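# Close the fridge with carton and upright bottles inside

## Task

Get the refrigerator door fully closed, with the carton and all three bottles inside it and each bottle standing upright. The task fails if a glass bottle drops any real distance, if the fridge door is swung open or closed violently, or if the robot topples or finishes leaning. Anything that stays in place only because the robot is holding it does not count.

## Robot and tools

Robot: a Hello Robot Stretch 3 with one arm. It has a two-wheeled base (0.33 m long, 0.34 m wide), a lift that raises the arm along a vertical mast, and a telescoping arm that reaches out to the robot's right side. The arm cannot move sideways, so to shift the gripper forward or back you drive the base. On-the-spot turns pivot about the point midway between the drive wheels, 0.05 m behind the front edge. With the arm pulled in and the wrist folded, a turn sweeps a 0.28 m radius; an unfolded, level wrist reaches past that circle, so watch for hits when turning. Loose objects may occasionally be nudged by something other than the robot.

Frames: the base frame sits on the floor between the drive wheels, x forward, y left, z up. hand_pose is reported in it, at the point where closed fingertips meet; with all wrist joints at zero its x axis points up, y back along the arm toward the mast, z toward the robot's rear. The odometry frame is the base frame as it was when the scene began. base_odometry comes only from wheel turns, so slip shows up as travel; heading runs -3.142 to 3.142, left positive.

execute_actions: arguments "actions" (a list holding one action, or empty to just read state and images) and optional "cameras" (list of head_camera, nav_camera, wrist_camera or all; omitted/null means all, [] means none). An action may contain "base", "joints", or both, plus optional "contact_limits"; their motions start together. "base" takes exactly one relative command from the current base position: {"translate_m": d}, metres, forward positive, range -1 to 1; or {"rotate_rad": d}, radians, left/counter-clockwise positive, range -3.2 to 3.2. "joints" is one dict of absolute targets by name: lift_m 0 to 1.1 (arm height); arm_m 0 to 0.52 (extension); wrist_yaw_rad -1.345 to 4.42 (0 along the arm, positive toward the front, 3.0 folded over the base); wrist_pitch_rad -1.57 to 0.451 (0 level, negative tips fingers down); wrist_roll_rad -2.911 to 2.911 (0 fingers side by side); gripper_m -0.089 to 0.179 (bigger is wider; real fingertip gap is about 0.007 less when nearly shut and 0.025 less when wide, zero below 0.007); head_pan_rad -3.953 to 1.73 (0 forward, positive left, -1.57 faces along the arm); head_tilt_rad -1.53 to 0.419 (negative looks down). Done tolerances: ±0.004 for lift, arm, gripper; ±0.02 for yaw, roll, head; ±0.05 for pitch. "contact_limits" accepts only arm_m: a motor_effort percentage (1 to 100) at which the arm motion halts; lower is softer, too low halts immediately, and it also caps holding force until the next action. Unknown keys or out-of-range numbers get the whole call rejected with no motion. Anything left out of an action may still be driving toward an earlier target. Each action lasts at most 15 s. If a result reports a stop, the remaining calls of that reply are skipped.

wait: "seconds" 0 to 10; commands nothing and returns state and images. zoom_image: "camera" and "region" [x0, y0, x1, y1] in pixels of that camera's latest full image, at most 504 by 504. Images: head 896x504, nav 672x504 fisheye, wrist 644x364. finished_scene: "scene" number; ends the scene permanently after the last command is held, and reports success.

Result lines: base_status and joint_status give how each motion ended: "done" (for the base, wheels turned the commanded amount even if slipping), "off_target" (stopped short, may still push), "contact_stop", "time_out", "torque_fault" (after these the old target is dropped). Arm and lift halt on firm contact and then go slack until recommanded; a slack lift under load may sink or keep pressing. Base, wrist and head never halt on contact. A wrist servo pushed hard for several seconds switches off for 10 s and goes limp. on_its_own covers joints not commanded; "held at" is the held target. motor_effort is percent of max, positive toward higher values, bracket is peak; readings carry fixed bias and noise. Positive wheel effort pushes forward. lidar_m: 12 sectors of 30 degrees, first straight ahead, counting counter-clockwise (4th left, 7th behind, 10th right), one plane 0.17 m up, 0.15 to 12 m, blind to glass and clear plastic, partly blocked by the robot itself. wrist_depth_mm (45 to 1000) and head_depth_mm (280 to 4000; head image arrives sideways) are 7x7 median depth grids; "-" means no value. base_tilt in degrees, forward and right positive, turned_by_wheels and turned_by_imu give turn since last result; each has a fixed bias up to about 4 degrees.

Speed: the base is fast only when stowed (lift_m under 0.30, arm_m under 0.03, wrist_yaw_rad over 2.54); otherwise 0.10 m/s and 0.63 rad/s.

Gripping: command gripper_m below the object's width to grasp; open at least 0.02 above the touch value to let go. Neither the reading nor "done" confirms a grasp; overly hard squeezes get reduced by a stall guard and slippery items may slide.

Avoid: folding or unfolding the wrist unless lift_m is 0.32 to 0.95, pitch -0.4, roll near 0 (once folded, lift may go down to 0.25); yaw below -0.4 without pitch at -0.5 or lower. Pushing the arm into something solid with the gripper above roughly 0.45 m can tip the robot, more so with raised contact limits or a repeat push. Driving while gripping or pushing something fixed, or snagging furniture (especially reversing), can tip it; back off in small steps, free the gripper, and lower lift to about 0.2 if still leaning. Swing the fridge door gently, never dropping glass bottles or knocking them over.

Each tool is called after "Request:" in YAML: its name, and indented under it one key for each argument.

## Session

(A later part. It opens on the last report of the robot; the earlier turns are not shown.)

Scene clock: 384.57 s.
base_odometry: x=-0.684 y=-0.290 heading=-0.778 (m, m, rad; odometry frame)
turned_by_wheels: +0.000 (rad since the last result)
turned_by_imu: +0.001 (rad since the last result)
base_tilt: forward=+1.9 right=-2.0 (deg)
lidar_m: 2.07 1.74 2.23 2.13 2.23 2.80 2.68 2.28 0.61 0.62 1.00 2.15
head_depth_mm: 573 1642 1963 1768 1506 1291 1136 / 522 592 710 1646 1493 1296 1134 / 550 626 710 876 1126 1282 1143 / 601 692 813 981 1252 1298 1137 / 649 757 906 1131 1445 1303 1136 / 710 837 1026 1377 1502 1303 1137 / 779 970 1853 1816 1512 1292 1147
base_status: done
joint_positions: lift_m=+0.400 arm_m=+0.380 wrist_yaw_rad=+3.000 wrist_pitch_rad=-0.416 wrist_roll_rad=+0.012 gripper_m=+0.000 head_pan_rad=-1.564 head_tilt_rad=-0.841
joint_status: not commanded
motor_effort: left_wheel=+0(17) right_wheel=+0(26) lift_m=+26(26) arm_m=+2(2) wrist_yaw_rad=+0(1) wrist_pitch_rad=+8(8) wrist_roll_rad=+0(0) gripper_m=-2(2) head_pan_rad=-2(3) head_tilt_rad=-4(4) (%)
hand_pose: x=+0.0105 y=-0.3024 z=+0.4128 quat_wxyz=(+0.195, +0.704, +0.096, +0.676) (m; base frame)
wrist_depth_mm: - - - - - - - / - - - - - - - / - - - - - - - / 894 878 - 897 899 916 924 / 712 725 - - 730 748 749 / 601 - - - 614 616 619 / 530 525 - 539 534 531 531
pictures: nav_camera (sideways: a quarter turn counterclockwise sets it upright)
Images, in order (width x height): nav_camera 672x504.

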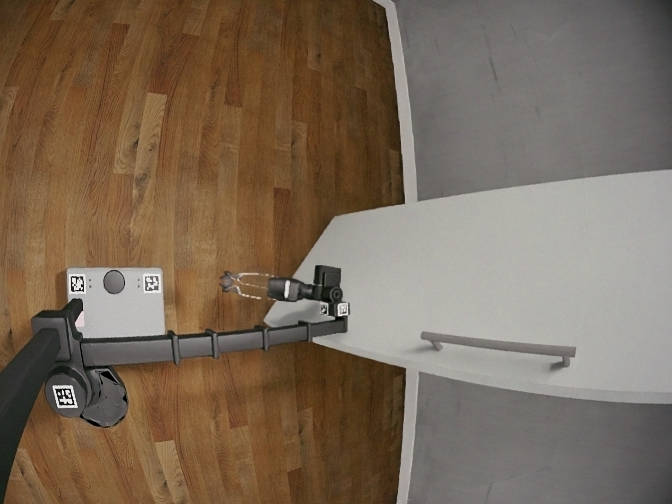

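Request:
execute_actions:
  actions:
    - {"joints":{"arm_m":0.52},"base":{"translate_m":-0.04}}
  cameras: ["nav_camera","head_camera"]

Scene clock: 390.90 s.
base_odometry: x=-0.712 y=-0.262 heading=-0.778 (m, m, rad; odometry frame)
turned_by_wheels: +0.000 (rad since the last result)
turned_by_imu: +0.000 (rad since the last result)
base_tilt: forward=+1.7 right=-2.0 (deg)
lidar_m: 2.10 1.77 2.23 2.14 2.24 2.75 2.65 2.28 0.84 0.84 0.99 2.19
head_depth_mm: 1392 1645 1949 1789 1488 1293 1133 / 696 803 975 1681 1486 1304 1135 / 729 832 975 1158 1402 1282 1133 / 742 856 1004 1166 1441 1285 1138 / 761 880 1043 1260 1472 1293 1139 / 782 901 1068 1323 1499 1300 1139 / 799 927 1811 1803 1523 1298 1137
base_status: done
joint_positions: lift_m=+0.400 arm_m=+0.518 wrist_yaw_rad=+3.000 wrist_pitch_rad=-0.417 wrist_roll_rad=+0.012 gripper_m=+0.000 head_pan_rad=-1.564 head_tilt_rad=-0.842
joint_status: all done
joint sent to its limit — the command would take arm_m past its upper limit, so that joint was sent only as far as its limit.
motor_effort: left_wheel=+0(6) right_wheel=+0(5) lift_m=+26(26) arm_m=+3(11) wrist_yaw_rad=+0(0) wrist_pitch_rad=+8(9) wrist_roll_rad=+0(0) gripper_m=-3(2) head_pan_rad=-2(3) head_tilt_rad=-3(3) (%)
hand_pose: x=+0.0105 y=-0.4404 z=+0.4126 quat_wxyz=(+0.196, +0.704, +0.096, +0.676) (m; base frame)
wrist_depth_mm: - - - - - - - / - - - - - - - / - - - - - - - / 891 875 - 893 914 878 903 / 719 717 - - 731 750 722 / 598 610 - 579 625 622 631 / 532 533 535 529 544 531 533
pictures: head_camera (sideways: a quarter turn clockwise sets it upright), nav_camera (sideways: a quarter turn counterclockwise sets it upright)
Images, in order (width x height): head_camera 896x504, nav_camera 672x504.

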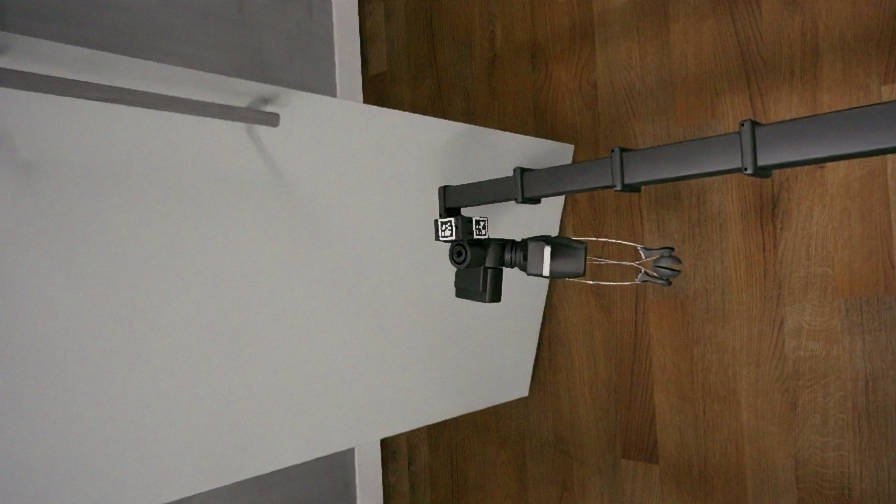

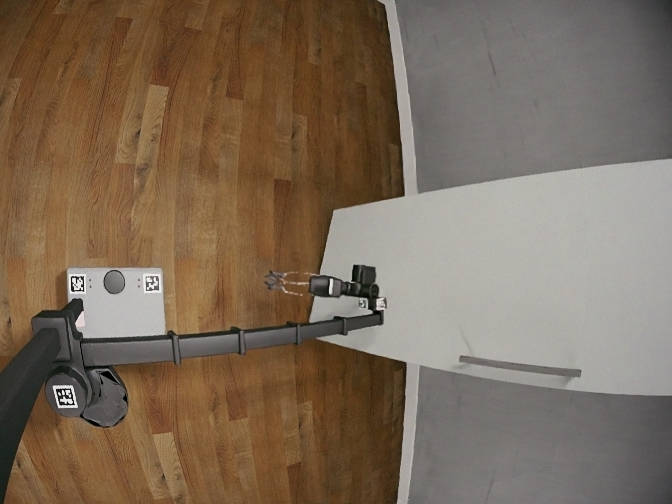

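Request:
execute_actions:
  actions:
    - {"joints":{"arm_m":0.15}}
  cameras: []

Request:
execute_actions:
  actions:
    - {"joints":{"wrist_yaw_rad":0}}
  cameras: []

Request:
execute_actions:
  actions:
    - {"joints":{"wrist_pitch_rad":0,"arm_m":0.5},"contact_limits":{"arm_m":22}}

Scene clock: 399.67 s.
base_odometry: x=-0.712 y=-0.262 heading=-0.778 (m, m, rad; odometry frame)
turned_by_wheels: +0.000 (rad since the last result)
turned_by_imu: +0.000 (rad since the last result)
base_tilt: forward=+1.7 right=-2.1 (deg)
lidar_m: 2.11 1.78 2.22 2.14 2.24 2.73 2.64 2.27 1.01 0.97 1.01 2.20
head_depth_mm: 1442 1650 1958 1784 1489 1279 1140 / 833 975 1794 1723 1501 1286 1153 / 841 964 1136 1383 1503 1344 1137 / 837 958 1127 1364 1500 1347 1132 / 833 952 1120 1347 1497 1287 1138 / 825 946 1114 1348 1509 1297 1139 / 819 938 1800 1797 1514 1302 1152
base_status: not commanded
joint_positions: lift_m=+0.400 arm_m=+0.150 wrist_yaw_rad=+3.000 wrist_pitch_rad=-0.417 wrist_roll_rad=+0.012 gripper_m=+0.000 head_pan_rad=-1.564 head_tilt_rad=-0.842
joint_status: all done
motor_effort: left_wheel=+0(0) right_wheel=+0(1) lift_m=+25(26) arm_m=-3(4) wrist_yaw_rad=+0(0) wrist_pitch_rad=+8(8) wrist_roll_rad=+0(0) gripper_m=-1(3) head_pan_rad=-3(3) head_tilt_rad=-3(3) (%)
hand_pose: x=+0.0105 y=-0.0729 z=+0.4126 quat_wxyz=(+0.196, +0.704, +0.096, +0.676) (m; base frame)
wrist_depth_mm: - - - - - - - / - - - - - - - / - - - - - - - / 899 883 869 896 900 886 913 / 718 716 731 - 726 732 738 / 611 629 - - 622 634 619 / 527 - - 532 541 538 530
pictures: none
No camera images: the call's "cameras" was empty. Leave "cameras" out to get every camera's image.

Scene clock: 402.17 s.
base_odometry: x=-0.712 y=-0.262 heading=-0.778 (m, m, rad; odometry frame)
turned_by_wheels: +0.000 (rad since the last result)
turned_by_imu: +0.000 (rad since the last result)
base_tilt: forward=+1.8 right=-2.2 (deg)
lidar_m: 2.11 1.78 2.22 2.14 2.23 2.74 2.65 2.28 1.00 0.97 1.01 2.19
head_depth_mm: 1432 1652 1963 1761 1510 1293 1141 / 834 978 1797 1739 1490 1294 1151 / 841 969 1141 1383 1489 1361 1125 / 837 962 1132 1367 1507 1296 1134 / 832 953 1122 1353 1499 1304 1144 / 828 945 1113 1344 1491 1293 1147 / 824 937 1805 1779 1510 1310 1146
base_status: not commanded
joint_positions: lift_m=+0.400 arm_m=+0.150 wrist_yaw_rad=+0.003 wrist_pitch_rad=-0.417 wrist_roll_rad=+0.012 gripper_m=+0.000 head_pan_rad=-1.564 head_tilt_rad=-0.842
joint_status: all done
motor_effort: left_wheel=+1(0) right_wheel=+0(0) lift_m=+26(25) arm_m=-3(3) wrist_yaw_rad=-3(3) wrist_pitch_rad=+8(8) wrist_roll_rad=+0(0) gripper_m=-2(2) head_pan_rad=-3(2) head_tilt_rad=-3(4) (%)
hand_pose: x=-0.0208 y=-0.5199 z=+0.4126 quat_wxyz=(+0.688, +0.147, -0.695, -0.146) (m; base frame)
wrist_depth_mm: - 513 501 510 516 - - / - 556 553 555 562 - - / - - 615 610 620 - - / 891 846 666 681 717 924 910 / 720 723 734 - 740 743 732 / 614 610 599 568 632 621 608 / 521 529 533 529 528 541 531
pictures: none
No camera images: the call's "cameras" was empty. Leave "cameras" out to get every camera's image.

Scene clock: 405.97 s.
base_odometry: x=-0.712 y=-0.262 heading=-0.778 (m, m, rad; odometry frame)
turned_by_wheels: +0.000 (rad since the last result)
turned_by_imu: +0.000 (rad since the last result)
base_tilt: forward=+1.7 right=-2.0 (deg)
lidar_m: 2.11 1.78 2.22 2.14 2.24 2.75 2.65 2.28 1.01 0.97 1.00 2.19
head_depth_mm: 1422 1648 1957 1785 1499 1290 1145 / 829 976 1799 1721 1503 1298 1143 / 842 968 1141 1346 1476 1278 1131 / 837 957 1129 1323 1506 1285 1139 / 831 951 1114 1352 1512 1291 1139 / 827 948 1106 1341 1509 1298 1150 / 821 937 1810 1781 1507 1303 1141
base_status: not commanded
joint_positions: lift_m=+0.400 arm_m=+0.500 wrist_yaw_rad=+0.002 wrist_pitch_rad=-0.021 wrist_roll_rad=+0.012 gripper_m=+0.000 head_pan_rad=-1.564 head_tilt_rad=-0.842
joint_status: all done
motor_effort: left_wheel=+1(1) right_wheel=+0(0) lift_m=+25(26) arm_m=+3(5) wrist_yaw_rad=-2(3) wrist_pitch_rad=+11(12) wrist_roll_rad=+0(0) gripper_m=-2(2) head_pan_rad=-3(3) head_tilt_rad=-3(3) (%)
contact_limits: arm_m 22 (drawing in: default 20, maximum 33; extending or still: default 28, maximum 45)
hand_pose: x=-0.0210 y=-0.9003 z=+0.5089 quat_wxyz=(+0.703, +0.008, -0.711, -0.007) (m; base frame)
wrist_depth_mm: 201 201 203 205 208 209 211 / 206 208 211 212 215 216 218 / 212 216 216 219 221 225 225 / 222 222 226 227 230 232 233 / 228 232 232 - 237 240 244 / 238 239 242 248 247 249 252 / 246 248 253 254 258 260 263
pictures: head_camera (sideways: a quarter turn clockwise sets it upright), nav_camera (sideways: a quarter turn counterclockwise sets it upright), wrist_camera
Images, in order (width x height): head_camera 896x504, nav_camera 672x504, wrist_camera 644x364.

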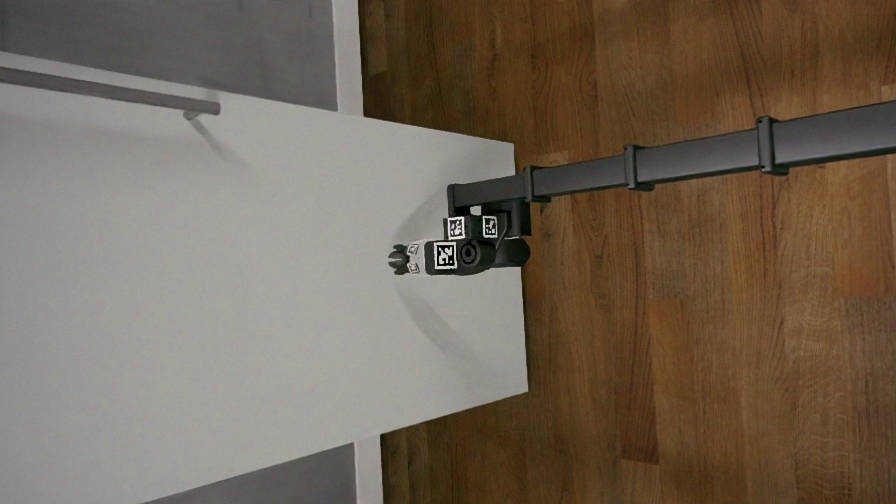

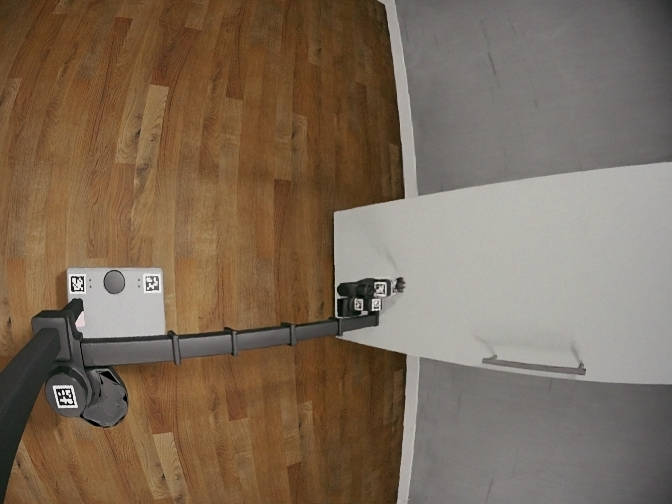

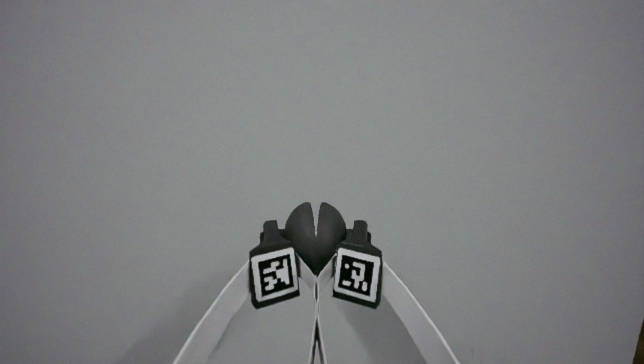

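Request:
execute_actions:
  actions:
    - {"joints":{"arm_m":0.0,"head_pan_rad":-1.2,"head_tilt_rad":-0.6},"base":{"translate_m":-0.5}}
  cameras: ["head_camera"]

Scene clock: 414.87 s.
base_odometry: x=-1.069 y=+0.089 heading=-0.778 (m, m, rad; odometry frame)
turned_by_wheels: +0.000 (rad since the last result)
turned_by_imu: +0.002 (rad since the last result)
base_tilt: forward=+1.9 right=-2.0 (deg)
lidar_m: 2.60 2.24 2.24 2.16 2.24 2.22 2.15 2.23 1.66 0.99 1.01 2.26
head_depth_mm: 1298 1426 1568 1756 1805 1465 1245 / 1280 1436 1612 1810 1833 1476 1266 / 834 925 1037 1203 1441 1462 1243 / 844 935 1047 1177 1370 1487 1250 / 867 958 1076 1229 1431 1492 1252 / 901 997 1127 1293 1516 1506 1251 / 929 1038 1169 2126 1795 1517 1260
base_status: done
joint_positions: lift_m=+0.400 arm_m=+0.000 wrist_yaw_rad=+0.001 wrist_pitch_rad=-0.021 wrist_roll_rad=+0.012 gripper_m=+0.000 head_pan_rad=-1.207 head_tilt_rad=-0.606
joint_status: all done
motor_effort: left_wheel=+0(3) right_wheel=+0(6) lift_m=+25(27) arm_m=-3(2) wrist_yaw_rad=-1(2) wrist_pitch_rad=+11(11) wrist_roll_rad=+0(0) gripper_m=-2(2) head_pan_rad=+2(22) head_tilt_rad=+2(15) (%)
hand_pose: x=-0.0211 y=-0.4010 z=+0.5089 quat_wxyz=(+0.703, +0.008, -0.711, -0.007) (m; base frame)
wrist_depth_mm: 635 639 831 - - - - / 662 671 834 - - - - / 686 688 841 - - - - / 704 726 815 - - - - / 753 728 797 - - - - / 760 782 766 937 - - - / 792 795 798 816 813 797 818
pictures: head_camera (sideways: a quarter turn clockwise sets it upright)
Images, in order (width x height): head_camera 896x504.

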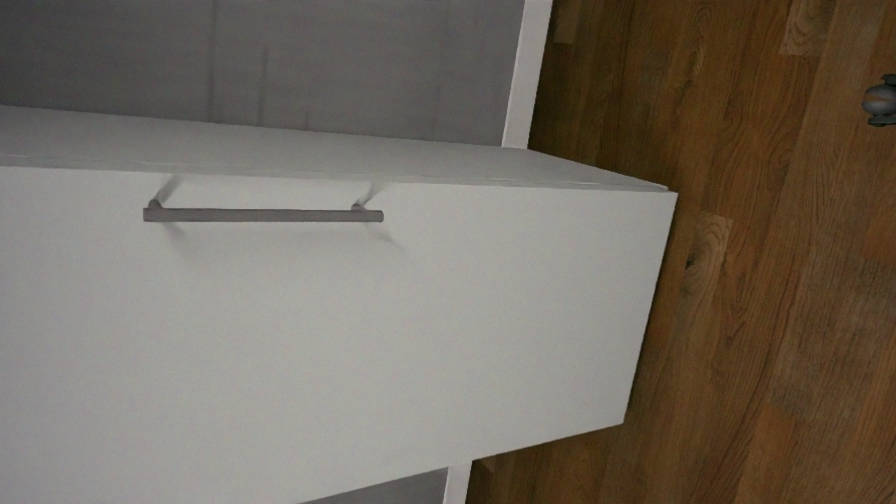

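Looks shut.

Request:
finished_scene:
  scene: 1

The scene is finished: the task was done.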